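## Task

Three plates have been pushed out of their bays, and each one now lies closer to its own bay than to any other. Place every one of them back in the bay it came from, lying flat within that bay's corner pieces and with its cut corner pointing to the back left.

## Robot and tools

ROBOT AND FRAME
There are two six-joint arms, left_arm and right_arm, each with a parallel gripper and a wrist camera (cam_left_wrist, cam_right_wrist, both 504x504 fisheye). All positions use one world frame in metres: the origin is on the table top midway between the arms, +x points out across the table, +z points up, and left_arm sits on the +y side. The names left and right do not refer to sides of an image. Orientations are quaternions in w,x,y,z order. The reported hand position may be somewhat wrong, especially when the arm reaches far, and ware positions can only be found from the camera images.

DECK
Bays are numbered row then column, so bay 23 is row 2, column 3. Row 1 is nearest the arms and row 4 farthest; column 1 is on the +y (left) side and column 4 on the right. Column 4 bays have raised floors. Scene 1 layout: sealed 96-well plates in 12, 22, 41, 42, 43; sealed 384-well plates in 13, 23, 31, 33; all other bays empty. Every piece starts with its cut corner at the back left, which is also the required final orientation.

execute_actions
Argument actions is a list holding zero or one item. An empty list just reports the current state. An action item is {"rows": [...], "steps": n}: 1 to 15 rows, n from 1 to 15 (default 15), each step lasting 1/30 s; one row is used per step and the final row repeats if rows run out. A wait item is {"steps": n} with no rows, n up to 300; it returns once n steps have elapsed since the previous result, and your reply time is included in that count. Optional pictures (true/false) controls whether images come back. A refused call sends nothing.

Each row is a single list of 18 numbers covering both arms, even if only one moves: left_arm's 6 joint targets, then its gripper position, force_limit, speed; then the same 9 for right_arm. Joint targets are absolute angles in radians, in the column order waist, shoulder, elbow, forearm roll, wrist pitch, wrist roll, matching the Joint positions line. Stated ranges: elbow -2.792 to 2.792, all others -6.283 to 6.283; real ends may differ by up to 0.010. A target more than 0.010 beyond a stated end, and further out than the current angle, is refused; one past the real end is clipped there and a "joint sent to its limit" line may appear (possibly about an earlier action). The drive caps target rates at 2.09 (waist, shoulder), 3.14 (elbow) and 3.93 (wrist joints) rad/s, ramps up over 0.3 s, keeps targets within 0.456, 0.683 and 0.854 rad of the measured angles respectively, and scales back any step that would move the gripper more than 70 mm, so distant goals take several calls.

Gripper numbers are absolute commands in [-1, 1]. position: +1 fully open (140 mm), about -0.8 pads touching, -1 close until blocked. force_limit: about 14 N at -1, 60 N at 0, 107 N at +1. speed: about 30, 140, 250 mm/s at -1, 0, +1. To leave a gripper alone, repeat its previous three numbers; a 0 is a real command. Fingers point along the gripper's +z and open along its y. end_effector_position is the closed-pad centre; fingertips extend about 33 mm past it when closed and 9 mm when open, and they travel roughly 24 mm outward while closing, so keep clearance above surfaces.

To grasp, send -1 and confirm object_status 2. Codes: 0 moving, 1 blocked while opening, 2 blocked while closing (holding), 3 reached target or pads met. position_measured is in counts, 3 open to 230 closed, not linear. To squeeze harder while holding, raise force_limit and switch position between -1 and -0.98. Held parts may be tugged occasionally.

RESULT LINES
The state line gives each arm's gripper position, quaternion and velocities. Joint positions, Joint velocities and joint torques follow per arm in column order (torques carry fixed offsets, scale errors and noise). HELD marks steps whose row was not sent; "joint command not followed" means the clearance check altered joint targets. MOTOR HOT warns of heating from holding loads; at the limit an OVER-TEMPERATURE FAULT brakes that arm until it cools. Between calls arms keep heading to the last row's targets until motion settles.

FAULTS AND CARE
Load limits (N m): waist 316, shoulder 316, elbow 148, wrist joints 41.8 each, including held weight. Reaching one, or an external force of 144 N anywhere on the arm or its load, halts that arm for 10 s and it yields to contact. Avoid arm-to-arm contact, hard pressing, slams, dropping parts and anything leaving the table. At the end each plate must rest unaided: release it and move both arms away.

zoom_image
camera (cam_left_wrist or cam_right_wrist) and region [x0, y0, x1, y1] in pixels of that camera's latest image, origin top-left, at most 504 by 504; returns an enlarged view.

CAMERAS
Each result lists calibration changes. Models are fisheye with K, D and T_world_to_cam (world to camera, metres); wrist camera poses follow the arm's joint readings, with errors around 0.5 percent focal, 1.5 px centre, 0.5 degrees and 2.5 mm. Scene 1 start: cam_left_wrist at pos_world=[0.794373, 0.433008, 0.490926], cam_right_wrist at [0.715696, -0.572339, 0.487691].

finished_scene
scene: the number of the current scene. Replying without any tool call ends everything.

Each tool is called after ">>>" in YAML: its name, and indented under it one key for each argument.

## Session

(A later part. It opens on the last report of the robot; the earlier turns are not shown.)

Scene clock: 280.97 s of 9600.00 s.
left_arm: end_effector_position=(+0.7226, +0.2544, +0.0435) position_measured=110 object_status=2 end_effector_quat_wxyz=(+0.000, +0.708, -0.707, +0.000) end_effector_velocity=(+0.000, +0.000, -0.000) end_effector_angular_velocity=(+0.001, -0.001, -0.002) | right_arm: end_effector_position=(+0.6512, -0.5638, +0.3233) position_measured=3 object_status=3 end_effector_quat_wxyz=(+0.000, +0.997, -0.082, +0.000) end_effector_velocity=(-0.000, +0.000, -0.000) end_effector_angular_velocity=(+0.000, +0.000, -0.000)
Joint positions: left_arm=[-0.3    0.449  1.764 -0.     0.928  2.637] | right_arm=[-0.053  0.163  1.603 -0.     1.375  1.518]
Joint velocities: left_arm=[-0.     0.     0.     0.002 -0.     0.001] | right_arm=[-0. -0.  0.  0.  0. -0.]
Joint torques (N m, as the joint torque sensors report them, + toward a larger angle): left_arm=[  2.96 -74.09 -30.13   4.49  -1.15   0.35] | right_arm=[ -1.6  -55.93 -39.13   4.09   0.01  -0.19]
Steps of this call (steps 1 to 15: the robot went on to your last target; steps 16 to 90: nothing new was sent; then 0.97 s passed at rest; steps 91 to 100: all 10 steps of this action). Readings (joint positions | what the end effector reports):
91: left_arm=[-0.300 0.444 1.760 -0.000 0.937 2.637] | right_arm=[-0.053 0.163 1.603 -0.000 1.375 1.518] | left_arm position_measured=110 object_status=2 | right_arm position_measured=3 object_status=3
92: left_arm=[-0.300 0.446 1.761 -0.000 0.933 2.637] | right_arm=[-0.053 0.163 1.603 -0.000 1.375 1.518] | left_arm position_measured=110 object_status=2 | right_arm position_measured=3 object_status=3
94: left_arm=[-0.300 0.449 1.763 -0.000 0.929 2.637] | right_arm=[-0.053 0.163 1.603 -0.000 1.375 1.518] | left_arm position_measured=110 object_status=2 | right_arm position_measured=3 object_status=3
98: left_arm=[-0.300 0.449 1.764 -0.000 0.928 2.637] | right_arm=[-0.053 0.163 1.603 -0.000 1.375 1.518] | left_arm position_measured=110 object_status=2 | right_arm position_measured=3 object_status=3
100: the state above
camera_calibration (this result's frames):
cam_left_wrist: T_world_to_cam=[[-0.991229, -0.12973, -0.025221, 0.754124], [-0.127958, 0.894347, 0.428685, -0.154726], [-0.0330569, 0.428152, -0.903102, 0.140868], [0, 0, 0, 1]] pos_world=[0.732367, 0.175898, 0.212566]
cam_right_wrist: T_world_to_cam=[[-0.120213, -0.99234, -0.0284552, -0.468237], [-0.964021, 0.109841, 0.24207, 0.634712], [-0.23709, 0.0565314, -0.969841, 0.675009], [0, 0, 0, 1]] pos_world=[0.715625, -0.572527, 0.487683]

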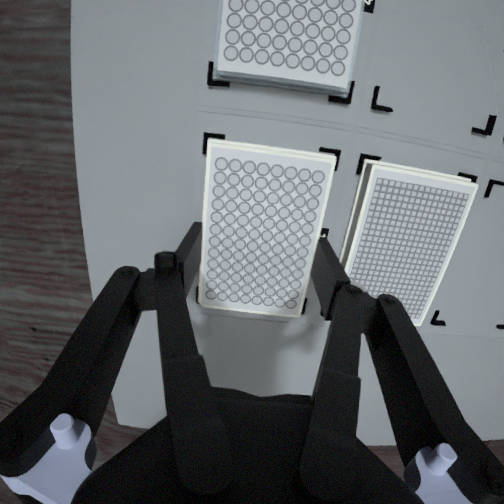

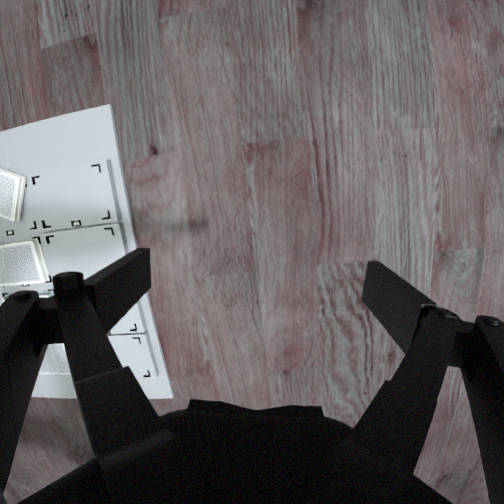

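>>> execute_actions:
  actions:
    - {"rows":[[-0.2998,0.4495,1.7637,0,0.9284,2.637,0.45,0,-0.5,-0.053,0.163,1.603,0,1.375,1.518,1,0,0]],"steps":12}
  pictures: false

>>> execute_actions:
  actions:
    - {"rows":[[-0.2998,0.3775,1.7127,0,1.0514,2.637,0.45,0,-0.5,-0.053,0.163,1.603,0,1.375,1.518,1,0,0]],"steps":15}

>>> zoom_image:
  camera: "cam_left_wrist"
  region: [180,110,450,300]

Scene clock: 285.83 s of 9600.00 s.
left_arm: end_effector_position=(+0.7226, +0.2545, +0.0434) position_measured=72 object_status=0 end_effector_quat_wxyz=(+0.000, +0.708, -0.707, -0.000) end_effector_velocity=(+0.001, -0.001, +0.001) end_effector_angular_velocity=(-0.001, -0.002, -0.000) | right_arm: end_effector_position=(+0.6512, -0.5638, +0.3233) position_measured=3 object_status=3 end_effector_quat_wxyz=(+0.000, +0.997, -0.082, +0.000) end_effector_velocity=(-0.000, -0.001, +0.000) end_effector_angular_velocity=(-0.001, +0.001, +0.000)
Joint positions: left_arm=[-0.3    0.45   1.764  0.     0.928  2.637] | right_arm=[-0.053  0.163  1.603 -0.     1.375  1.518]
Joint velocities: left_arm=[-0.    -0.    -0.001 -0.    -0.001  0.   ] | right_arm=[-0.    -0.    -0.    -0.001  0.001 -0.   ]
Joint torques (N m, as the joint torque sensors report them, + toward a larger angle): left_arm=[ -0.96 -79.95 -35.95   3.59  -0.36   0.16] | right_arm=[ -1.88 -56.49 -39.39   4.08   0.06  -0.39]
Steps of this call (steps 1 to 15: the robot went on to your last target; steps 16 to 90: nothing new was sent; then 1.47 s passed at rest; steps 91 to 102: all 12 steps of this action). Readings (joint positions | what the end effector reports):
91: left_arm=[-0.300 0.450 1.764 0.000 0.928 2.637] | right_arm=[-0.053 0.163 1.603 -0.000 1.375 1.518] | left_arm position_measured=110 object_status=0 | right_arm position_measured=3 object_status=3
92: left_arm=[-0.300 0.450 1.764 0.000 0.928 2.637] | right_arm=[-0.053 0.163 1.603 -0.000 1.375 1.518] | left_arm position_measured=110 object_status=0 | right_arm position_measured=3 object_status=3
94: left_arm=[-0.300 0.450 1.764 0.000 0.928 2.637] | right_arm=[-0.053 0.163 1.603 -0.000 1.375 1.518] | left_arm position_measured=99 object_status=0 | right_arm position_measured=3 object_status=3
98: left_arm=[-0.300 0.450 1.764 0.000 0.928 2.637] | right_arm=[-0.053 0.163 1.603 -0.000 1.375 1.518] | left_arm position_measured=80 object_status=0 | right_arm position_measured=3 object_status=3
102: the state above

Scene clock: 286.33 s of 9600.00 s.
left_arm: end_effector_position=(+0.7198, +0.2560, +0.1188) position_measured=72 object_status=3 end_effector_quat_wxyz=(+0.000, +0.708, -0.707, -0.000) end_effector_velocity=(+0.000, -0.000, +0.001) end_effector_angular_velocity=(-0.000, -0.001, -0.002) | right_arm: end_effector_position=(+0.6512, -0.5638, +0.3233) position_measured=3 object_status=3 end_effector_quat_wxyz=(+0.000, +0.997, -0.082, +0.000) end_effector_velocity=(+0.000, -0.000, -0.000) end_effector_angular_velocity=(+0.001, -0.000, -0.001)
Joint positions: left_arm=[-0.3    0.377  1.713  0.     1.051  2.637] | right_arm=[-0.053  0.163  1.603 -0.     1.375  1.518]
Joint velocities: left_arm=[-0.    -0.001 -0.001  0.001  0.001  0.001] | right_arm=[-0.001  0.     0.     0.001 -0.    -0.   ]
Joint torques (N m, as the joint torque sensors report them, + toward a larger angle): left_arm=[ -0.23 -77.61 -38.75   3.35  -0.54   0.12] | right_arm=[ -2.78 -55.94 -39.22   4.14   0.03  -0.25]
Steps of this call (steps 1 to 15: all 15 steps of this action). Readings (joint positions | what the end effector reports):
1: left_arm=[-0.300 0.449 1.764 0.000 0.929 2.637] | right_arm=[-0.053 0.163 1.603 -0.000 1.375 1.518] | left_arm position_measured=72 object_status=0 | right_arm position_measured=3 object_status=3
2: left_arm=[-0.300 0.445 1.761 0.000 0.937 2.637] | right_arm=[-0.053 0.163 1.603 -0.000 1.375 1.518] | left_arm position_measured=72 object_status=0 | right_arm position_measured=3 object_status=3
4: left_arm=[-0.300 0.415 1.739 -0.000 0.990 2.637] | right_arm=[-0.053 0.163 1.603 -0.000 1.375 1.518] | left_arm position_measured=72 object_status=3 | right_arm position_measured=3 object_status=3
8: left_arm=[-0.300 0.377 1.713 0.000 1.051 2.637] | right_arm=[-0.053 0.163 1.603 -0.000 1.375 1.518] | left_arm position_measured=72 object_status=3 | right_arm position_measured=3 object_status=3
15: the state above
camera_calibration (this result's frames):
cam_left_wrist: T_world_to_cam=[[-0.991247, -0.129604, -0.0251618, 0.753382], [-0.127813, 0.894295, 0.428836, -0.188873], [-0.0330768, 0.428298, -0.903032, 0.208072], [0, 0, 0, 1]] pos_world=[0.729529, 0.177432, 0.287848]
cam_right_wrist: T_world_to_cam=[[-0.120213, -0.99234, -0.0284553, -0.468237], [-0.964021, 0.109841, 0.24207, 0.634712], [-0.23709, 0.0565314, -0.969842, 0.675009], [0, 0, 0, 1]] pos_world=[0.715625, -0.572527, 0.487683]

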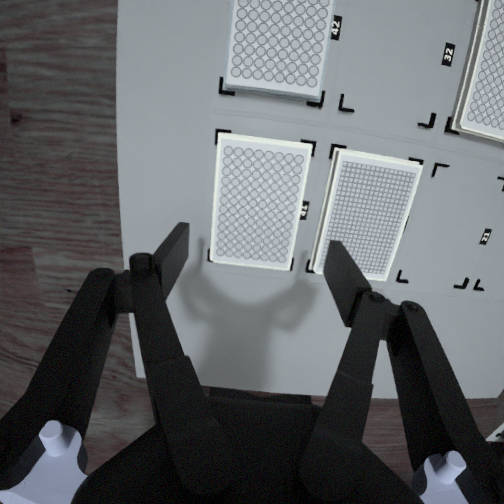

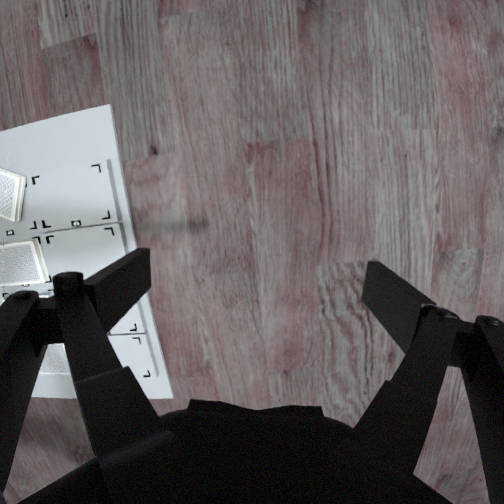

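Region (180, 110, 450, 300) of cam_left_wrist's 504x504 image, scaled by 1.867, with more detail than that image has; it fills the top 355 rows of this view, and the rest is white.

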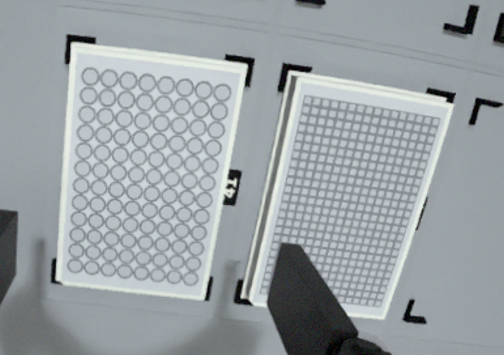

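>>> execute_actions:
  actions:
    - {"rows":[[-0.45,0.5,1.35,0,1.2916,2.49,1,0,0,-0.053,0.163,1.603,0,1.375,1.518,1,0,0]],"steps":15}
  pictures: false

>>> execute_actions:
  actions:
    - {"rows":[[-0.6027,0.6376,1.1097,0,1.3943,2.336,1,0,0,-0.053,0.163,1.603,0,1.375,1.518,1,0,0]],"steps":15}
  pictures: false

>>> execute_actions:
  actions:
    - {"steps":10}

Scene clock: 296.40 s of 9600.00 s.
left_arm: end_effector_position=(+0.7615, +0.0904, +0.2097) position_measured=3 object_status=0 end_effector_quat_wxyz=(-0.000, +0.706, -0.708, +0.000) end_effector_velocity=(+0.001, -0.018, +0.010) end_effector_angular_velocity=(+0.006, +0.008, +0.007) | right_arm: end_effector_position=(+0.6512, -0.5638, +0.3233) position_measured=3 object_status=3 end_effector_quat_wxyz=(+0.000, +0.997, -0.082, +0.000) end_effector_velocity=(+0.000, -0.000, +0.000) end_effector_angular_velocity=(-0.001, -0.000, +0.001)
Joint positions: left_arm=[-0.45   0.5    1.351 -0.     1.291  2.491] | right_arm=[-0.053  0.163  1.603 -0.     1.375  1.518]
Joint velocities: left_arm=[-0.017  0.019 -0.048 -0.     0.039 -0.024] | right_arm=[ 0.001  0.    -0.    -0.001 -0.     0.   ]
Joint torques (N m, as the joint torque sensors report them, + toward a larger angle): left_arm=[ 28.2  -98.89 -29.33   3.65   0.13  -0.28] | right_arm=[ -1.42 -56.11 -39.06   4.06   0.11  -0.32]
Steps of this call (steps 1 to 15: the robot went on to your last target; steps 16 to 90: nothing new was sent; then 6.57 s passed at rest; steps 91 to 105: all 15 steps of this action). Readings (joint positions | what the end effector reports):
91: left_arm=[-0.300 0.378 1.712 -0.000 1.052 2.637] | right_arm=[-0.053 0.163 1.603 -0.000 1.375 1.518] | left_arm position_measured=72 object_status=0 | right_arm position_measured=3 object_status=3
92: left_arm=[-0.302 0.380 1.706 -0.000 1.056 2.635] | right_arm=[-0.053 0.163 1.603 -0.000 1.375 1.518] | left_arm position_measured=68 object_status=0 | right_arm position_measured=3 object_status=3
94: left_arm=[-0.322 0.396 1.658 -0.000 1.088 2.615] | right_arm=[-0.053 0.163 1.603 -0.000 1.375 1.518] | left_arm position_measured=53 object_status=0 | right_arm position_measured=3 object_status=3
98: left_arm=[-0.378 0.441 1.523 -0.000 1.177 2.561] | right_arm=[-0.053 0.163 1.603 -0.000 1.375 1.518] | left_arm position_measured=23 object_status=0 | right_arm position_measured=3 object_status=3
105: the state above

Scene clock: 296.90 s of 9600.00 s.
left_arm: end_effector_position=(+0.7394, -0.0693, +0.2200) position_measured=3 object_status=3 end_effector_quat_wxyz=(-0.000, +0.707, -0.707, -0.000) end_effector_velocity=(+0.000, +0.001, +0.000) end_effector_angular_velocity=(+0.002, -0.000, +0.000) | right_arm: end_effector_position=(+0.6512, -0.5638, +0.3233) position_measured=3 object_status=3 end_effector_quat_wxyz=(+0.000, +0.997, -0.082, +0.000) end_effector_velocity=(-0.000, -0.000, -0.000) end_effector_angular_velocity=(+0.001, -0.000, -0.002)
Joint positions: left_arm=[-0.602  0.637  1.11   0.     1.394  2.336] | right_arm=[-0.053  0.163  1.603 -0.     1.375  1.518]
Joint velocities: left_arm=[ 0.     0.    -0.001  0.001  0.001 -0.   ] | right_arm=[-0.001 -0.     0.     0.001 -0.     0.001]
Joint torques (N m, as the joint torque sensors report them, + toward a larger angle): left_arm=[   2.51 -109.79  -43.78    4.13   -0.34    0.03] | right_arm=[ -2.25 -57.19 -39.21   4.21   0.11  -0.3 ]
Steps of this call (steps 1 to 15: all 15 steps of this action). Readings (joint positions | what the end effector reports):
1: left_arm=[-0.450 0.500 1.350 -0.000 1.291 2.490] | right_arm=[-0.053 0.163 1.603 -0.000 1.375 1.518] | left_arm position_measured=3 object_status=0 | right_arm position_measured=3 object_status=3
2: left_arm=[-0.454 0.504 1.343 0.000 1.295 2.485] | right_arm=[-0.053 0.163 1.603 -0.000 1.375 1.518] | left_arm position_measured=3 object_status=3 | right_arm position_measured=3 object_status=3
4: left_arm=[-0.484 0.531 1.296 0.000 1.315 2.455] | right_arm=[-0.053 0.163 1.603 -0.000 1.375 1.518] | left_arm position_measured=3 object_status=3 | right_arm position_measured=3 object_status=3
8: left_arm=[-0.556 0.596 1.183 0.000 1.363 2.383] | right_arm=[-0.053 0.163 1.603 -0.000 1.375 1.518] | left_arm position_measured=3 object_status=3 | right_arm position_measured=3 object_status=3
15: the state above

Scene clock: 297.23 s of 9600.00 s.
left_arm: end_effector_position=(+0.7393, -0.0695, +0.2200) position_measured=3 object_status=3 end_effector_quat_wxyz=(-0.000, +0.707, -0.707, +0.000) end_effector_velocity=(-0.000, -0.001, +0.001) end_effector_angular_velocity=(-0.002, -0.000, +0.001) | right_arm: end_effector_position=(+0.6512, -0.5638, +0.3233) position_measured=3 object_status=3 end_effector_quat_wxyz=(+0.000, +0.997, -0.082, +0.000) end_effector_velocity=(+0.000, +0.000, +0.000) end_effector_angular_velocity=(+0.002, -0.001, -0.001)
Joint positions: left_arm=[-0.603  0.638  1.11   0.     1.394  2.336] | right_arm=[-0.053  0.163  1.603 -0.     1.375  1.518]
Joint velocities: left_arm=[-0.    -0.001  0.    -0.001 -0.001 -0.001] | right_arm=[-0.     0.    -0.001  0.002  0.001  0.   ]
Joint torques (N m, as the joint torque sensors report them, + toward a larger angle): left_arm=[   0.7  -108.46  -42.82    4.24   -0.53    0.17] | right_arm=[ -2.02 -55.3  -38.95   4.09   0.01  -0.26]
Steps of this call (steps 1 to 10: the robot went on to your last target). Readings (joint positions | what the end effector reports):
1: left_arm=[-0.602 0.637 1.110 0.000 1.394 2.336] | right_arm=[-0.053 0.163 1.603 -0.000 1.375 1.518] | left_arm position_measured=3 object_status=3 | right_arm position_measured=3 object_status=3
2: left_arm=[-0.602 0.637 1.110 0.000 1.394 2.336] | right_arm=[-0.053 0.163 1.603 -0.000 1.375 1.518] | left_arm position_measured=3 object_status=3 | right_arm position_measured=3 object_status=3
4: left_arm=[-0.603 0.637 1.110 0.000 1.394 2.336] | right_arm=[-0.053 0.163 1.603 -0.000 1.375 1.518] | left_arm position_measured=3 object_status=3 | right_arm position_measured=3 object_status=3
8: left_arm=[-0.603 0.638 1.110 0.000 1.394 2.336] | right_arm=[-0.053 0.163 1.603 -0.000 1.375 1.518] | left_arm position_measured=3 object_status=3 | right_arm position_measured=3 object_status=3
10: the state above
camera_calibration (this result's frames):
cam_left_wrist: T_world_to_cam=[[-0.991485, -0.127754, -0.0252297, 0.733363], [-0.126174, 0.894538, 0.428815, 0.0601491], [-0.032214, 0.428347, -0.90304, 0.438883], [0, 0, 0, 1]] pos_world=[0.748846, -0.14811, 0.389038]
cam_right_wrist: T_world_to_cam=[[-0.120213, -0.99234, -0.0284552, -0.468237], [-0.964021, 0.109841, 0.24207, 0.634711], [-0.23709, 0.0565312, -0.969842, 0.675009], [0, 0, 0, 1]] pos_world=[0.715625, -0.572527, 0.487683]

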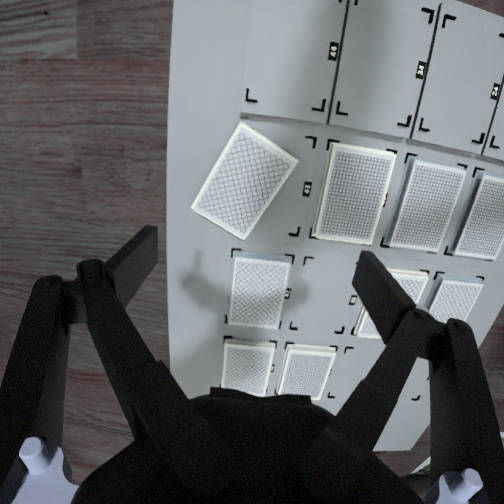

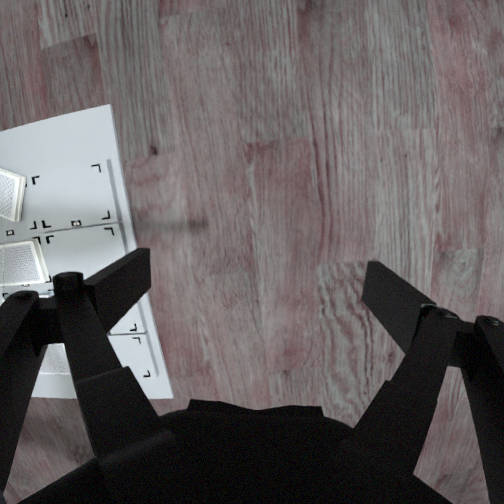

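>>> zoom_image:
  camera: "cam_left_wrist"
  region: [180,100,400,260]

Region (180, 100, 400, 260) of cam_left_wrist's 504x504 image, scaled by 2.291, with more detail than that image has; it fills the top 367 rows of this view, and the rest is white.

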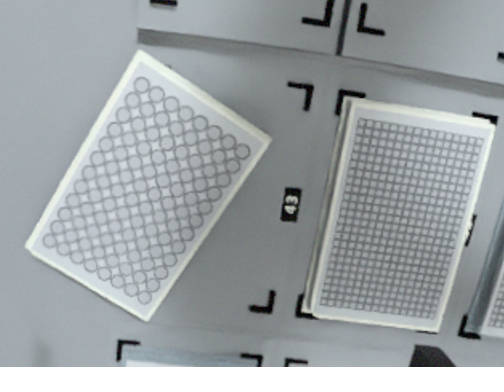

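>>> execute_actions:
  actions:
    - {"rows":[[-0.5858,0.7243,1.1827,0,1.2346,2.8,0.55,0,0,-0.053,0.163,1.603,0,1.375,1.518,1,0,0]],"steps":15}
  pictures: false

>>> execute_actions:
  actions:
    - {"rows":[[-0.5858,0.7557,1.2222,0,1.1637,2.8,0.55,0,0,-0.053,0.163,1.603,0,1.375,1.518,1,0,0]],"steps":15}

Scene clock: 318.20 s of 9600.00 s.
left_arm: end_effector_position=(+0.7634, -0.0719, +0.1000) position_measured=59 object_status=3 end_effector_quat_wxyz=(-0.000, -0.533, +0.846, +0.000) end_effector_velocity=(-0.000, -0.000, +0.000) end_effector_angular_velocity=(-0.001, +0.000, -0.004) | right_arm: end_effector_position=(+0.6512, -0.5638, +0.3233) position_measured=3 object_status=3 end_effector_quat_wxyz=(+0.000, +0.997, -0.082, +0.000) end_effector_velocity=(-0.000, +0.000, +0.000) end_effector_angular_velocity=(+0.002, -0.000, -0.001)
Joint positions: left_arm=[-0.586  0.724  1.183 -0.     1.235  2.8  ] | right_arm=[-0.053  0.163  1.603 -0.     1.375  1.518]
Joint velocities: left_arm=[-0.    -0.     0.001 -0.001 -0.001  0.004] | right_arm=[-0.    -0.     0.     0.002  0.     0.   ]
Joint torques (N m, as the joint torque sensors report them, + toward a larger angle): left_arm=[  -2.78 -103.55  -36.75    4.11   -0.4     0.25] | right_arm=[ -1.43 -55.05 -38.91   4.06   0.07  -0.23]
Steps of this call (steps 1 to 15: the robot went on to your last target; steps 16 to 90: nothing new was sent; then 17.47 s passed at rest; steps 91 to 105: all 15 steps of this action). Readings (joint positions | what the end effector reports):
91: left_arm=[-0.603 0.638 1.110 -0.000 1.394 2.336] | right_arm=[-0.053 0.163 1.603 -0.000 1.375 1.518] | left_arm position_measured=3 object_status=0 | right_arm position_measured=3 object_status=3
92: left_arm=[-0.603 0.639 1.111 -0.000 1.392 2.344] | right_arm=[-0.053 0.163 1.603 -0.000 1.375 1.518] | left_arm position_measured=7 object_status=0 | right_arm position_measured=3 object_status=3
94: left_arm=[-0.600 0.650 1.120 -0.000 1.371 2.404] | right_arm=[-0.053 0.163 1.603 -0.000 1.375 1.518] | left_arm position_measured=22 object_status=0 | right_arm position_measured=3 object_status=3
98: left_arm=[-0.592 0.694 1.157 -0.000 1.291 2.635] | right_arm=[-0.053 0.163 1.603 -0.000 1.375 1.518] | left_arm position_measured=52 object_status=0 | right_arm position_measured=3 object_status=3
105: the state above

Scene clock: 318.70 s of 9600.00 s.
left_arm: end_effector_position=(+0.7635, -0.0718, +0.0499) position_measured=59 object_status=3 end_effector_quat_wxyz=(+0.000, -0.533, +0.846, +0.000) end_effector_velocity=(+0.000, -0.000, +0.000) end_effector_angular_velocity=(-0.000, -0.000, +0.002) | right_arm: end_effector_position=(+0.6512, -0.5638, +0.3233) position_measured=3 object_status=3 end_effector_quat_wxyz=(+0.000, +0.997, -0.082, +0.000) end_effector_velocity=(-0.000, -0.001, -0.000) end_effector_angular_velocity=(-0.002, +0.000, -0.001)
Joint positions: left_arm=[-0.586  0.756  1.222  0.     1.164  2.8  ] | right_arm=[-0.053  0.163  1.603 -0.     1.375  1.518]
Joint velocities: left_arm=[-0.     0.    -0.001 -0.     0.    -0.002] | right_arm=[-0.001  0.     0.    -0.002 -0.     0.   ]
Joint torques (N m, as the joint torque sensors report them, + toward a larger angle): left_arm=[  -0.75 -113.04  -39.61    3.74   -0.56    0.42] | right_arm=[ -1.57 -56.36 -39.15   4.07   0.08  -0.3 ]
Steps of this call (steps 1 to 15: all 15 steps of this action). Readings (joint positions | what the end effector reports):
1: left_arm=[-0.586 0.724 1.183 -0.000 1.234 2.800] | right_arm=[-0.053 0.163 1.603 -0.000 1.375 1.518] | left_arm position_measured=59 object_status=3 | right_arm position_measured=3 object_status=3
2: left_arm=[-0.586 0.727 1.187 0.000 1.225 2.800] | right_arm=[-0.053 0.163 1.603 -0.000 1.375 1.518] | left_arm position_measured=59 object_status=3 | right_arm position_measured=3 object_status=3
4: left_arm=[-0.586 0.748 1.213 -0.000 1.180 2.800] | right_arm=[-0.053 0.163 1.603 -0.000 1.375 1.518] | left_arm position_measured=59 object_status=3 | right_arm position_measured=3 object_status=3
8: left_arm=[-0.586 0.756 1.222 0.000 1.164 2.800] | right_arm=[-0.053 0.163 1.603 -0.000 1.375 1.518] | left_arm position_measured=59 object_status=3 | right_arm position_measured=3 object_status=3
15: the state above
camera_calibration (this result's frames):
cam_left_wrist: T_world_to_cam=[[-0.949266, 0.31346, -0.0252288, 0.752252], [0.272964, 0.861146, 0.428857, -0.168917], [0.156155, 0.400213, -0.90302, 0.141145], [0, 0, 0, 1]] pos_world=[0.738155, -0.146827, 0.218876]
cam_right_wrist: T_world_to_cam=[[-0.120213, -0.99234, -0.0284554, -0.468237], [-0.964021, 0.109841, 0.24207, 0.634711], [-0.23709, 0.0565315, -0.969841, 0.675009], [0, 0, 0, 1]] pos_world=[0.715625, -0.572527, 0.487683]

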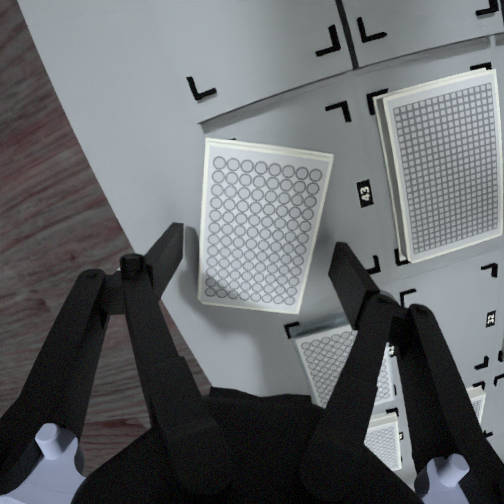

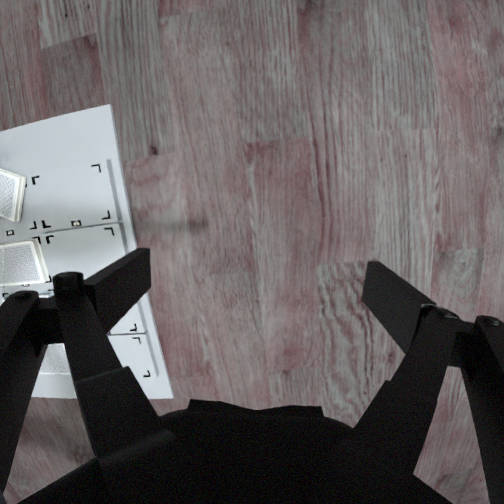

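>>> execute_actions:
  actions:
    - {"rows":[[-0.5858,0.7557,1.2222,0,1.1637,2.8,-1,0,-0.5,-0.053,0.163,1.603,0,1.375,1.518,1,0,0]],"steps":15}
  pictures: false

>>> execute_actions:
  actions:
    - {"steps":8}

Scene clock: 323.13 s of 9600.00 s.
left_arm: end_effector_position=(+0.7634, -0.0719, +0.0500) position_measured=111 object_status=0 end_effector_quat_wxyz=(+0.000, -0.533, +0.846, -0.000) end_effector_velocity=(+0.000, -0.000, +0.000) end_effector_angular_velocity=(-0.001, -0.000, -0.001) | right_arm: end_effector_position=(+0.6512, -0.5638, +0.3233) position_measured=3 object_status=3 end_effector_quat_wxyz=(+0.000, +0.997, -0.082, +0.000) end_effector_velocity=(-0.000, -0.001, +0.000) end_effector_angular_velocity=(-0.002, +0.001, +0.000)
Joint positions: left_arm=[-0.586  0.756  1.222 -0.     1.164  2.8  ] | right_arm=[-0.053  0.163  1.603 -0.     1.375  1.518]
Joint velocities: left_arm=[-0.    -0.     0.    -0.    -0.     0.001] | right_arm=[ 0.     0.    -0.    -0.002  0.001  0.   ]
Joint torques (N m, as the joint torque sensors report them, + toward a larger angle): left_arm=[  -1.41 -105.85  -35.79    4.04   -0.71    0.01] | right_arm=[ -1.8  -55.3  -39.39   4.08   0.1   -0.25]
Steps of this call (steps 1 to 15: the robot went on to your last target; steps 16 to 90: nothing new was sent; then 0.93 s passed at rest; steps 91 to 105: all 15 steps of this action). Readings (joint positions | what the end effector reports):
91: left_arm=[-0.586 0.756 1.222 -0.000 1.164 2.800] | right_arm=[-0.053 0.163 1.603 -0.000 1.375 1.518] | left_arm position_measured=59 object_status=0 | right_arm position_measured=3 object_status=3
92: left_arm=[-0.586 0.756 1.222 -0.000 1.164 2.800] | right_arm=[-0.053 0.163 1.603 -0.000 1.375 1.518] | left_arm position_measured=62 object_status=0 | right_arm position_measured=3 object_status=3
94: left_arm=[-0.586 0.756 1.222 -0.000 1.164 2.800] | right_arm=[-0.053 0.163 1.603 -0.000 1.375 1.518] | left_arm position_measured=71 object_status=0 | right_arm position_measured=3 object_status=3
98: left_arm=[-0.586 0.756 1.222 -0.000 1.164 2.800] | right_arm=[-0.053 0.163 1.603 -0.000 1.375 1.518] | left_arm position_measured=89 object_status=0 | right_arm position_measured=3 object_status=3
105: the state above

Scene clock: 323.40 s of 9600.00 s.
left_arm: end_effector_position=(+0.7634, -0.0719, +0.0500) position_measured=111 object_status=2 end_effector_quat_wxyz=(+0.000, -0.533, +0.846, -0.000) end_effector_velocity=(+0.000, +0.000, +0.001) end_effector_angular_velocity=(-0.001, -0.001, -0.002) | right_arm: end_effector_position=(+0.6512, -0.5638, +0.3233) position_measured=3 object_status=3 end_effector_quat_wxyz=(+0.000, +0.997, -0.082, +0.000) end_effector_velocity=(+0.000, +0.001, +0.000) end_effector_angular_velocity=(+0.003, -0.000, -0.000)
Joint positions: left_arm=[-0.586  0.756  1.222 -0.     1.164  2.8  ] | right_arm=[-0.053  0.163  1.603 -0.     1.375  1.518]
Joint velocities: left_arm=[ 0.    -0.001  0.001 -0.    -0.     0.002] | right_arm=[ 0.     0.    -0.     0.003  0.001 -0.   ]
Joint torques (N m, as the joint torque sensors report them, + toward a larger angle): left_arm=[  -0.19 -102.89  -35.4     4.11   -0.85    0.16] | right_arm=[ -1.69 -56.07 -39.41   4.14   0.16  -0.27]
Steps of this call (steps 1 to 8: the robot went on to your last target). Readings (joint positions | what the end effector reports):
1: left_arm=[-0.586 0.756 1.222 -0.000 1.164 2.800] | right_arm=[-0.053 0.163 1.603 -0.000 1.375 1.518] | left_arm position_measured=111 object_status=0 | right_arm position_measured=3 object_status=3
2: left_arm=[-0.586 0.756 1.222 -0.000 1.164 2.800] | right_arm=[-0.053 0.163 1.603 -0.000 1.375 1.518] | left_arm position_measured=111 object_status=0 | right_arm position_measured=3 object_status=3
4: left_arm=[-0.586 0.756 1.222 -0.000 1.164 2.800] | right_arm=[-0.053 0.163 1.603 -0.000 1.375 1.518] | left_arm position_measured=111 object_status=2 | right_arm position_measured=3 object_status=3
8: the state above
camera_calibration (this result's frames):
cam_left_wrist: T_world_to_cam=[[-0.949259, 0.313479, -0.0252849, 0.752222], [0.272975, 0.86119, 0.428761, -0.168905], [0.156183, 0.400103, -0.903064, 0.141233], [0, 0, 0, 1]] pos_world=[0.738102, -0.146854, 0.218982]
cam_right_wrist: T_world_to_cam=[[-0.120213, -0.99234, -0.0284554, -0.468237], [-0.964021, 0.109841, 0.242071, 0.634711], [-0.237091, 0.0565316, -0.969841, 0.675009], [0, 0, 0, 1]] pos_world=[0.715625, -0.572527, 0.487683]

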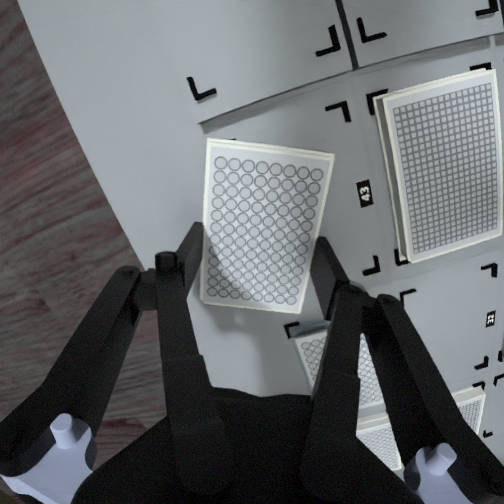

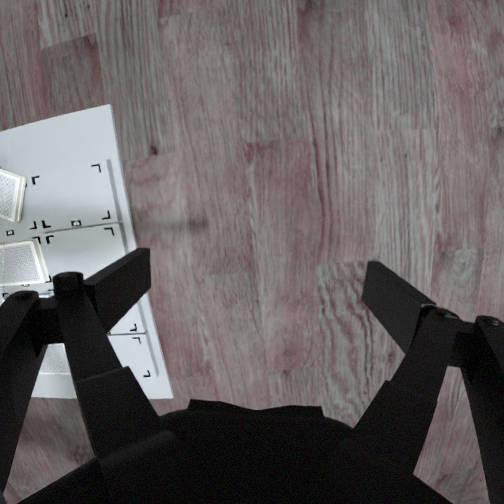

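>>> execute_actions:
  actions:
    - {"rows":[[-0.5858,0.7305,1.1906,0,1.2205,2.8,-1,0,-0.5,-0.053,0.163,1.603,0,1.375,1.518,1,0,0]],"steps":10}
  pictures: false

>>> execute_actions:
  actions:
    - {"rows":[[-0.6194,0.685,1.27,0,1.1866,2.317,-1,0,-0.5,-0.053,0.163,1.603,0,1.375,1.518,1,0,0]],"steps":14}
  pictures: false

>>> execute_actions:
  actions:
    - {"rows":[[-0.6194,0.7032,1.2936,0,1.1448,2.317,-1,0,-0.5,-0.053,0.163,1.603,0,1.375,1.518,1,0,0]],"steps":12}

>>> zoom_image:
  camera: "cam_left_wrist"
  region: [160,110,400,360]

Scene clock: 335.60 s of 9600.00 s.
left_arm: end_effector_position=(+0.7635, -0.0720, +0.0899) position_measured=111 object_status=2 end_effector_quat_wxyz=(-0.000, -0.533, +0.846, +0.000) end_effector_velocity=(+0.001, -0.001, +0.001) end_effector_angular_velocity=(-0.002, -0.001, +0.001) | right_arm: end_effector_position=(+0.6512, -0.5638, +0.3233) position_measured=3 object_status=3 end_effector_quat_wxyz=(+0.000, +0.997, -0.082, +0.000) end_effector_velocity=(+0.001, -0.000, +0.001) end_effector_angular_velocity=(-0.000, -0.002, +0.000)
Joint positions: left_arm=[-0.586  0.73   1.191 -0.     1.22   2.8  ] | right_arm=[-0.053  0.163  1.603 -0.     1.375  1.518]
Joint velocities: left_arm=[ 0.     0.001 -0.003 -0.001  0.    -0.001] | right_arm=[-0.    -0.    -0.001  0.    -0.001 -0.001]
Joint torques (N m, as the joint torque sensors report them, + toward a larger angle): left_arm=[  -0.86 -111.08  -39.53    3.7    -0.91   -0.09] | right_arm=[ -2.58 -54.9  -39.24   4.13  -0.01  -0.26]
Steps of this call (steps 1 to 15: the robot went on to your last target; steps 16 to 90: nothing new was sent; then 8.87 s passed at rest; steps 91 to 100: all 10 steps of this action). Readings (joint positions | what the end effector reports):
91: left_arm=[-0.586 0.756 1.222 -0.000 1.164 2.800] | right_arm=[-0.053 0.163 1.603 -0.000 1.375 1.518] | left_arm position_measured=111 object_status=2 | right_arm position_measured=3 object_status=3
92: left_arm=[-0.586 0.753 1.218 -0.000 1.173 2.800] | right_arm=[-0.053 0.163 1.603 -0.000 1.375 1.518] | left_arm position_measured=111 object_status=2 | right_arm position_measured=3 object_status=3
94: left_arm=[-0.586 0.735 1.195 0.000 1.211 2.800] | right_arm=[-0.053 0.163 1.603 -0.000 1.375 1.518] | left_arm position_measured=111 object_status=2 | right_arm position_measured=3 object_status=3
98: left_arm=[-0.586 0.730 1.191 -0.000 1.220 2.800] | right_arm=[-0.053 0.163 1.603 -0.000 1.375 1.518] | left_arm position_measured=111 object_status=2 | right_arm position_measured=3 object_status=3
100: the state above

Scene clock: 336.07 s of 9600.00 s.
left_arm: end_effector_position=(+0.7225, -0.0740, +0.0906) position_measured=111 object_status=2 end_effector_quat_wxyz=(+0.000, +0.708, -0.707, -0.000) end_effector_velocity=(-0.000, +0.000, +0.000) end_effector_angular_velocity=(+0.000, +0.000, +0.006) | right_arm: end_effector_position=(+0.6512, -0.5638, +0.3233) position_measured=3 object_status=3 end_effector_quat_wxyz=(+0.000, +0.997, -0.082, +0.000) end_effector_velocity=(-0.000, -0.001, -0.000) end_effector_angular_velocity=(-0.002, +0.001, +0.001)
Joint positions: left_arm=[-0.619  0.685  1.27  -0.     1.187  2.317] | right_arm=[-0.053  0.163  1.603 -0.     1.375  1.518]
Joint velocities: left_arm=[-0.    -0.001  0.001 -0.     0.    -0.006] | right_arm=[-0.     0.     0.    -0.002  0.    -0.   ]
Joint torques (N m, as the joint torque sensors report them, + toward a larger angle): left_arm=[   1.5  -109.79  -40.07    4.14   -0.57    0.21] | right_arm=[ -2.24 -56.38 -39.37   4.13   0.13  -0.31]
Steps of this call (steps 1 to 14: all 14 steps of this action). Readings (joint positions | what the end effector reports):
1: left_arm=[-0.586 0.730 1.191 -0.000 1.220 2.800] | right_arm=[-0.053 0.163 1.603 -0.000 1.375 1.518] | left_arm position_measured=111 object_status=2 | right_arm position_measured=3 object_status=3
2: left_arm=[-0.586 0.730 1.193 -0.000 1.219 2.791] | right_arm=[-0.053 0.163 1.603 0.000 1.375 1.518] | left_arm position_measured=111 object_status=2 | right_arm position_measured=3 object_status=3
4: left_arm=[-0.590 0.724 1.205 -0.000 1.211 2.732] | right_arm=[-0.053 0.163 1.603 -0.000 1.375 1.518] | left_arm position_measured=111 object_status=2 | right_arm position_measured=3 object_status=3
8: left_arm=[-0.609 0.699 1.249 -0.000 1.193 2.466] | right_arm=[-0.053 0.163 1.603 -0.000 1.375 1.518] | left_arm position_measured=111 object_status=2 | right_arm position_measured=3 object_status=3
14: the state above

Scene clock: 336.47 s of 9600.00 s.
left_arm: end_effector_position=(+0.7221, -0.0736, +0.0619) position_measured=111 object_status=2 end_effector_quat_wxyz=(+0.000, +0.708, -0.707, -0.000) end_effector_velocity=(+0.000, -0.000, +0.000) end_effector_angular_velocity=(-0.000, -0.000, +0.000) | right_arm: end_effector_position=(+0.6512, -0.5638, +0.3233) position_measured=3 object_status=3 end_effector_quat_wxyz=(+0.000, +0.997, -0.082, +0.000) end_effector_velocity=(-0.000, +0.001, -0.001) end_effector_angular_velocity=(+0.001, +0.001, +0.000)
Joint positions: left_arm=[-0.619  0.703  1.294 -0.     1.145  2.317] | right_arm=[-0.053  0.163  1.603 -0.     1.375  1.518]
Joint velocities: left_arm=[ 0.     0.    -0.001  0.    -0.    -0.   ] | right_arm=[ 0.     0.     0.001  0.001 -0.001 -0.   ]
Joint torques (N m, as the joint torque sensors report them, + toward a larger angle): left_arm=[  -1.97 -110.    -40.55    4.     -0.76    0.11] | right_arm=[ -2.24 -55.78 -39.6    4.23  -0.1   -0.34]
Steps of this call (steps 1 to 12: all 12 steps of this action). Readings (joint positions | what the end effector reports):
1: left_arm=[-0.619 0.685 1.270 -0.000 1.186 2.317] | right_arm=[-0.053 0.163 1.603 -0.000 1.375 1.518] | left_arm position_measured=111 object_status=2 | right_arm position_measured=3 object_status=3
2: left_arm=[-0.619 0.688 1.274 0.000 1.177 2.317] | right_arm=[-0.053 0.163 1.603 -0.000 1.375 1.518] | left_arm position_measured=111 object_status=2 | right_arm position_measured=3 object_status=3
4: left_arm=[-0.619 0.702 1.292 -0.000 1.149 2.317] | right_arm=[-0.053 0.163 1.603 -0.000 1.375 1.518] | left_arm position_measured=111 object_status=2 | right_arm position_measured=3 object_status=3
8: left_arm=[-0.619 0.703 1.293 -0.000 1.145 2.317] | right_arm=[-0.053 0.163 1.603 -0.000 1.375 1.518] | left_arm position_measured=111 object_status=2 | right_arm position_measured=3 object_status=3
12: the state above
camera_calibration (this result's frames):
cam_left_wrist: T_world_to_cam=[[-0.991192, -0.130016, -0.0251762, 0.711437], [-0.128192, 0.89425, 0.428817, 0.130913], [-0.0332392, 0.428268, -0.90304, 0.297995], [0, 0, 0, 1]] pos_world=[0.731858, -0.152192, 0.230875]
cam_right_wrist: T_world_to_cam=[[-0.120213, -0.99234, -0.0284554, -0.468237], [-0.964021, 0.109841, 0.242071, 0.634711], [-0.237091, 0.0565316, -0.969841, 0.675009], [0, 0, 0, 1]] pos_world=[0.715625, -0.572527, 0.487683]

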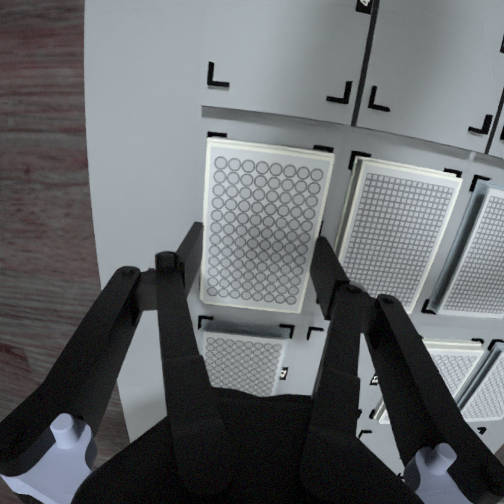

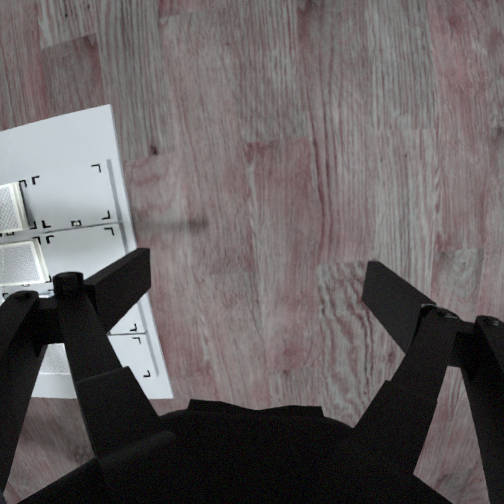

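Region (160, 110, 400, 360) of cam_left_wrist's 504x504 image, scaled by 2.016, with more detail than that image has; it fills the left 484 columns of this view, and the rest is white.

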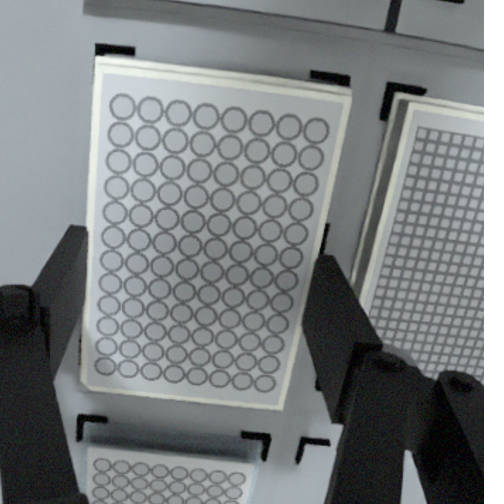

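>>> execute_actions:
  actions:
    - {"rows":[[-0.6194,0.707,1.2985,0,1.1361,2.317,-1,0,-0.5,-0.053,0.163,1.603,0,1.375,1.518,1,0,0]],"steps":10}

>>> zoom_image:
  camera: "cam_left_wrist"
  region: [160,110,400,360]

Scene clock: 347.53 s of 9600.00 s.
left_arm: end_effector_position=(+0.7219, -0.0734, +0.0560) position_measured=111 object_status=2 end_effector_quat_wxyz=(-0.000, +0.708, -0.706, +0.000) end_effector_velocity=(-0.000, -0.000, -0.001) end_effector_angular_velocity=(+0.001, +0.001, +0.001) | right_arm: end_effector_position=(+0.6512, -0.5638, +0.3233) position_measured=3 object_status=3 end_effector_quat_wxyz=(+0.000, +0.997, -0.082, +0.000) end_effector_velocity=(-0.000, +0.000, +0.000) end_effector_angular_velocity=(+0.001, +0.000, -0.000)
Joint positions: left_arm=[-0.619  0.707  1.298  0.     1.136  2.317] | right_arm=[-0.053  0.163  1.603 -0.     1.375  1.518]
Joint velocities: left_arm=[-0.     0.001 -0.    -0.     0.    -0.001] | right_arm=[-0.    -0.    -0.     0.001  0.001 -0.   ]
Joint torques (N m, as the joint torque sensors report them, + toward a larger angle): left_arm=[  -2.67 -111.5   -39.96    3.67   -0.69    0.23] | right_arm=[ -1.72 -56.13 -39.39   4.13   0.06  -0.35]
Steps of this call (steps 1 to 15: the robot went on to your last target; steps 16 to 90: nothing new was sent; then 7.73 s passed at rest; steps 91 to 100: all 10 steps of this action). Readings (joint positions | what the end effector reports):
91: left_arm=[-0.619 0.703 1.294 0.000 1.144 2.317] | right_arm=[-0.053 0.163 1.603 -0.000 1.375 1.518] | left_arm position_measured=111 object_status=2 | right_arm position_measured=3 object_status=3
92: left_arm=[-0.619 0.704 1.296 0.000 1.140 2.317] | right_arm=[-0.053 0.163 1.603 -0.000 1.375 1.518] | left_arm position_measured=111 object_status=2 | right_arm position_measured=3 object_status=3
94: left_arm=[-0.619 0.707 1.298 0.000 1.137 2.317] | right_arm=[-0.053 0.163 1.603 -0.000 1.375 1.518] | left_arm position_measured=111 object_status=2 | right_arm position_measured=3 object_status=3
98: left_arm=[-0.619 0.707 1.298 0.000 1.136 2.317] | right_arm=[-0.053 0.163 1.603 -0.000 1.375 1.518] | left_arm position_measured=111 object_status=2 | right_arm position_measured=3 object_status=3
100: the state above
camera_calibration (this result's frames):
cam_left_wrist: T_world_to_cam=[[-0.991187, -0.130034, -0.025272, 0.711179], [-0.128251, 0.894264, 0.42877, 0.133252], [-0.033155, 0.428233, -0.90306, 0.292563], [0, 0, 0, 1]] pos_world=[0.731702, -0.15197, 0.225041]
cam_right_wrist: T_world_to_cam=[[-0.120213, -0.99234, -0.0284555, -0.468237], [-0.964021, 0.109841, 0.24207, 0.634711], [-0.237091, 0.0565317, -0.969841, 0.675009], [0, 0, 0, 1]] pos_world=[0.715625, -0.572527, 0.487683]

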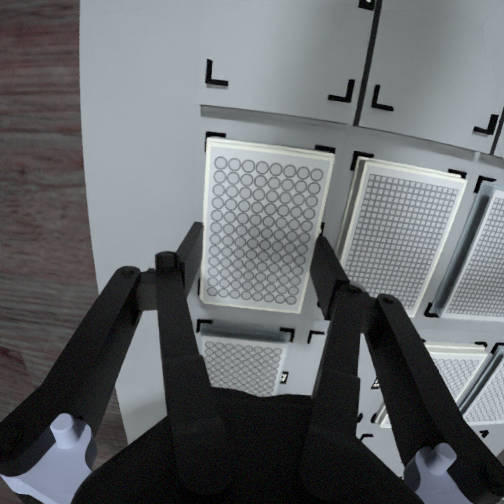

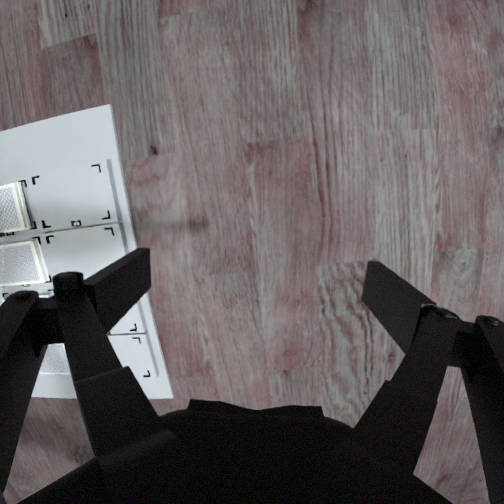

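Region (160, 110, 400, 360) of cam_left_wrist's 504x504 image, scaled by 2.016, with more detail than that image has; it fills the left 484 columns of this view, and the rest is white.

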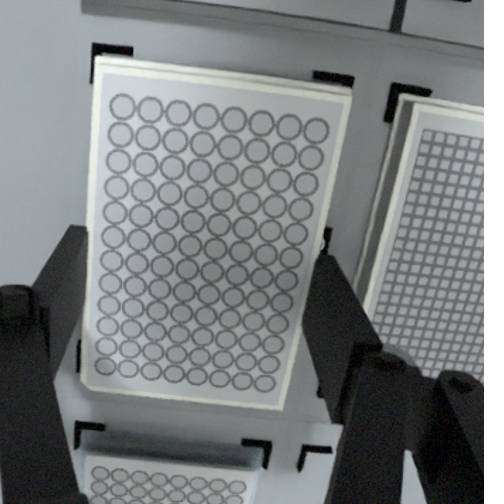

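>>> execute_actions:
  actions:
    - {"rows":[[-0.6194,0.7105,1.303,0,1.1281,2.317,-1,0,-0.5,-0.053,0.163,1.603,0,1.375,1.518,1,0,0]],"steps":10}

Scene clock: 350.77 s of 9600.00 s.
left_arm: end_effector_position=(+0.7217, -0.0733, +0.0505) position_measured=111 object_status=2 end_effector_quat_wxyz=(+0.000, +0.708, -0.706, -0.000) end_effector_velocity=(-0.000, +0.000, -0.002) end_effector_angular_velocity=(+0.001, +0.001, +0.001) | right_arm: end_effector_position=(+0.6512, -0.5638, +0.3233) position_measured=3 object_status=3 end_effector_quat_wxyz=(+0.000, +0.997, -0.082, +0.000) end_effector_velocity=(+0.000, -0.001, -0.000) end_effector_angular_velocity=(-0.001, -0.000, -0.000)
Joint positions: left_arm=[-0.619  0.711  1.303 -0.     1.128  2.317] | right_arm=[-0.053  0.163  1.603 -0.     1.375  1.518]
Joint velocities: left_arm=[ 0.     0.001  0.001  0.    -0.001 -0.001] | right_arm=[-0.     0.     0.    -0.001 -0.001  0.   ]
Joint torques (N m, as the joint torque sensors report them, + toward a larger angle): left_arm=[   0.   -110.42  -38.66    3.84   -0.78    0.42] | right_arm=[ -2.17 -55.44 -39.12   4.23   0.13  -0.33]
Steps of this call (steps 1 to 15: the robot went on to your last target; steps 16 to 87: nothing new was sent; steps 88 to 97: all 10 steps of this action). Readings (joint positions | what the end effector reports):
88: left_arm=[-0.619 0.707 1.299 -0.000 1.136 2.317] | right_arm=[-0.053 0.163 1.603 -0.000 1.375 1.518] | left_arm position_measured=111 object_status=2 | right_arm position_measured=3 object_status=3
89: left_arm=[-0.619 0.708 1.300 -0.000 1.132 2.317] | right_arm=[-0.053 0.163 1.603 -0.000 1.375 1.518] | left_arm position_measured=111 object_status=2 | right_arm position_measured=3 object_status=3
91: left_arm=[-0.619 0.711 1.303 -0.000 1.129 2.317] | right_arm=[-0.053 0.163 1.603 -0.000 1.375 1.518] | left_arm position_measured=111 object_status=2 | right_arm position_measured=3 object_status=3
95: left_arm=[-0.619 0.711 1.303 -0.000 1.128 2.317] | right_arm=[-0.053 0.163 1.603 -0.000 1.375 1.518] | left_arm position_measured=111 object_status=2 | right_arm position_measured=3 object_status=3
97: the state above
camera_calibration (this result's frames):
cam_left_wrist: T_world_to_cam=[[-0.991188, -0.130061, -0.0250992, 0.710814], [-0.128201, 0.894266, 0.42878, 0.135447], [-0.0333221, 0.42822, -0.90306, 0.287595], [0, 0, 0, 1]] pos_world=[0.731498, -0.151831, 0.219479]
cam_right_wrist: T_world_to_cam=[[-0.120213, -0.99234, -0.0284556, -0.468237], [-0.964021, 0.109841, 0.24207, 0.634711], [-0.237091, 0.0565317, -0.969841, 0.675009], [0, 0, 0, 1]] pos_world=[0.715625, -0.572527, 0.487683]

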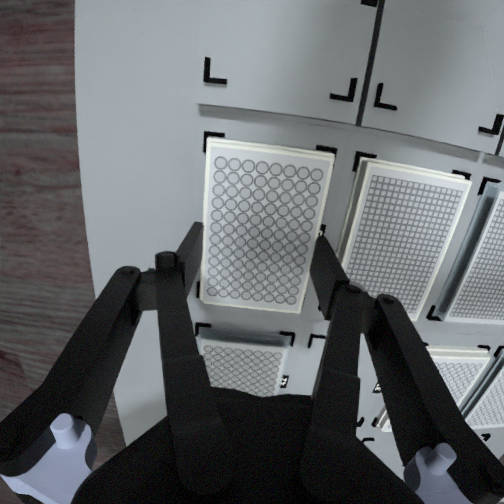

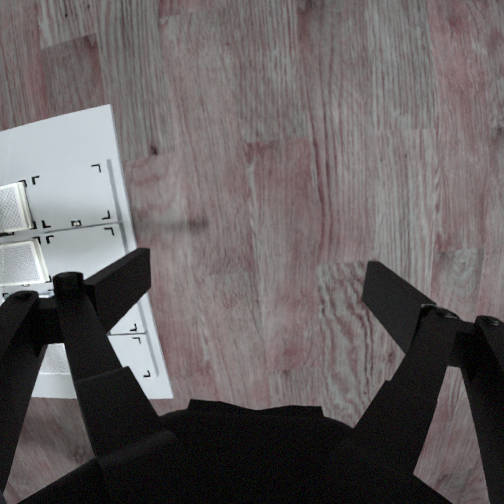

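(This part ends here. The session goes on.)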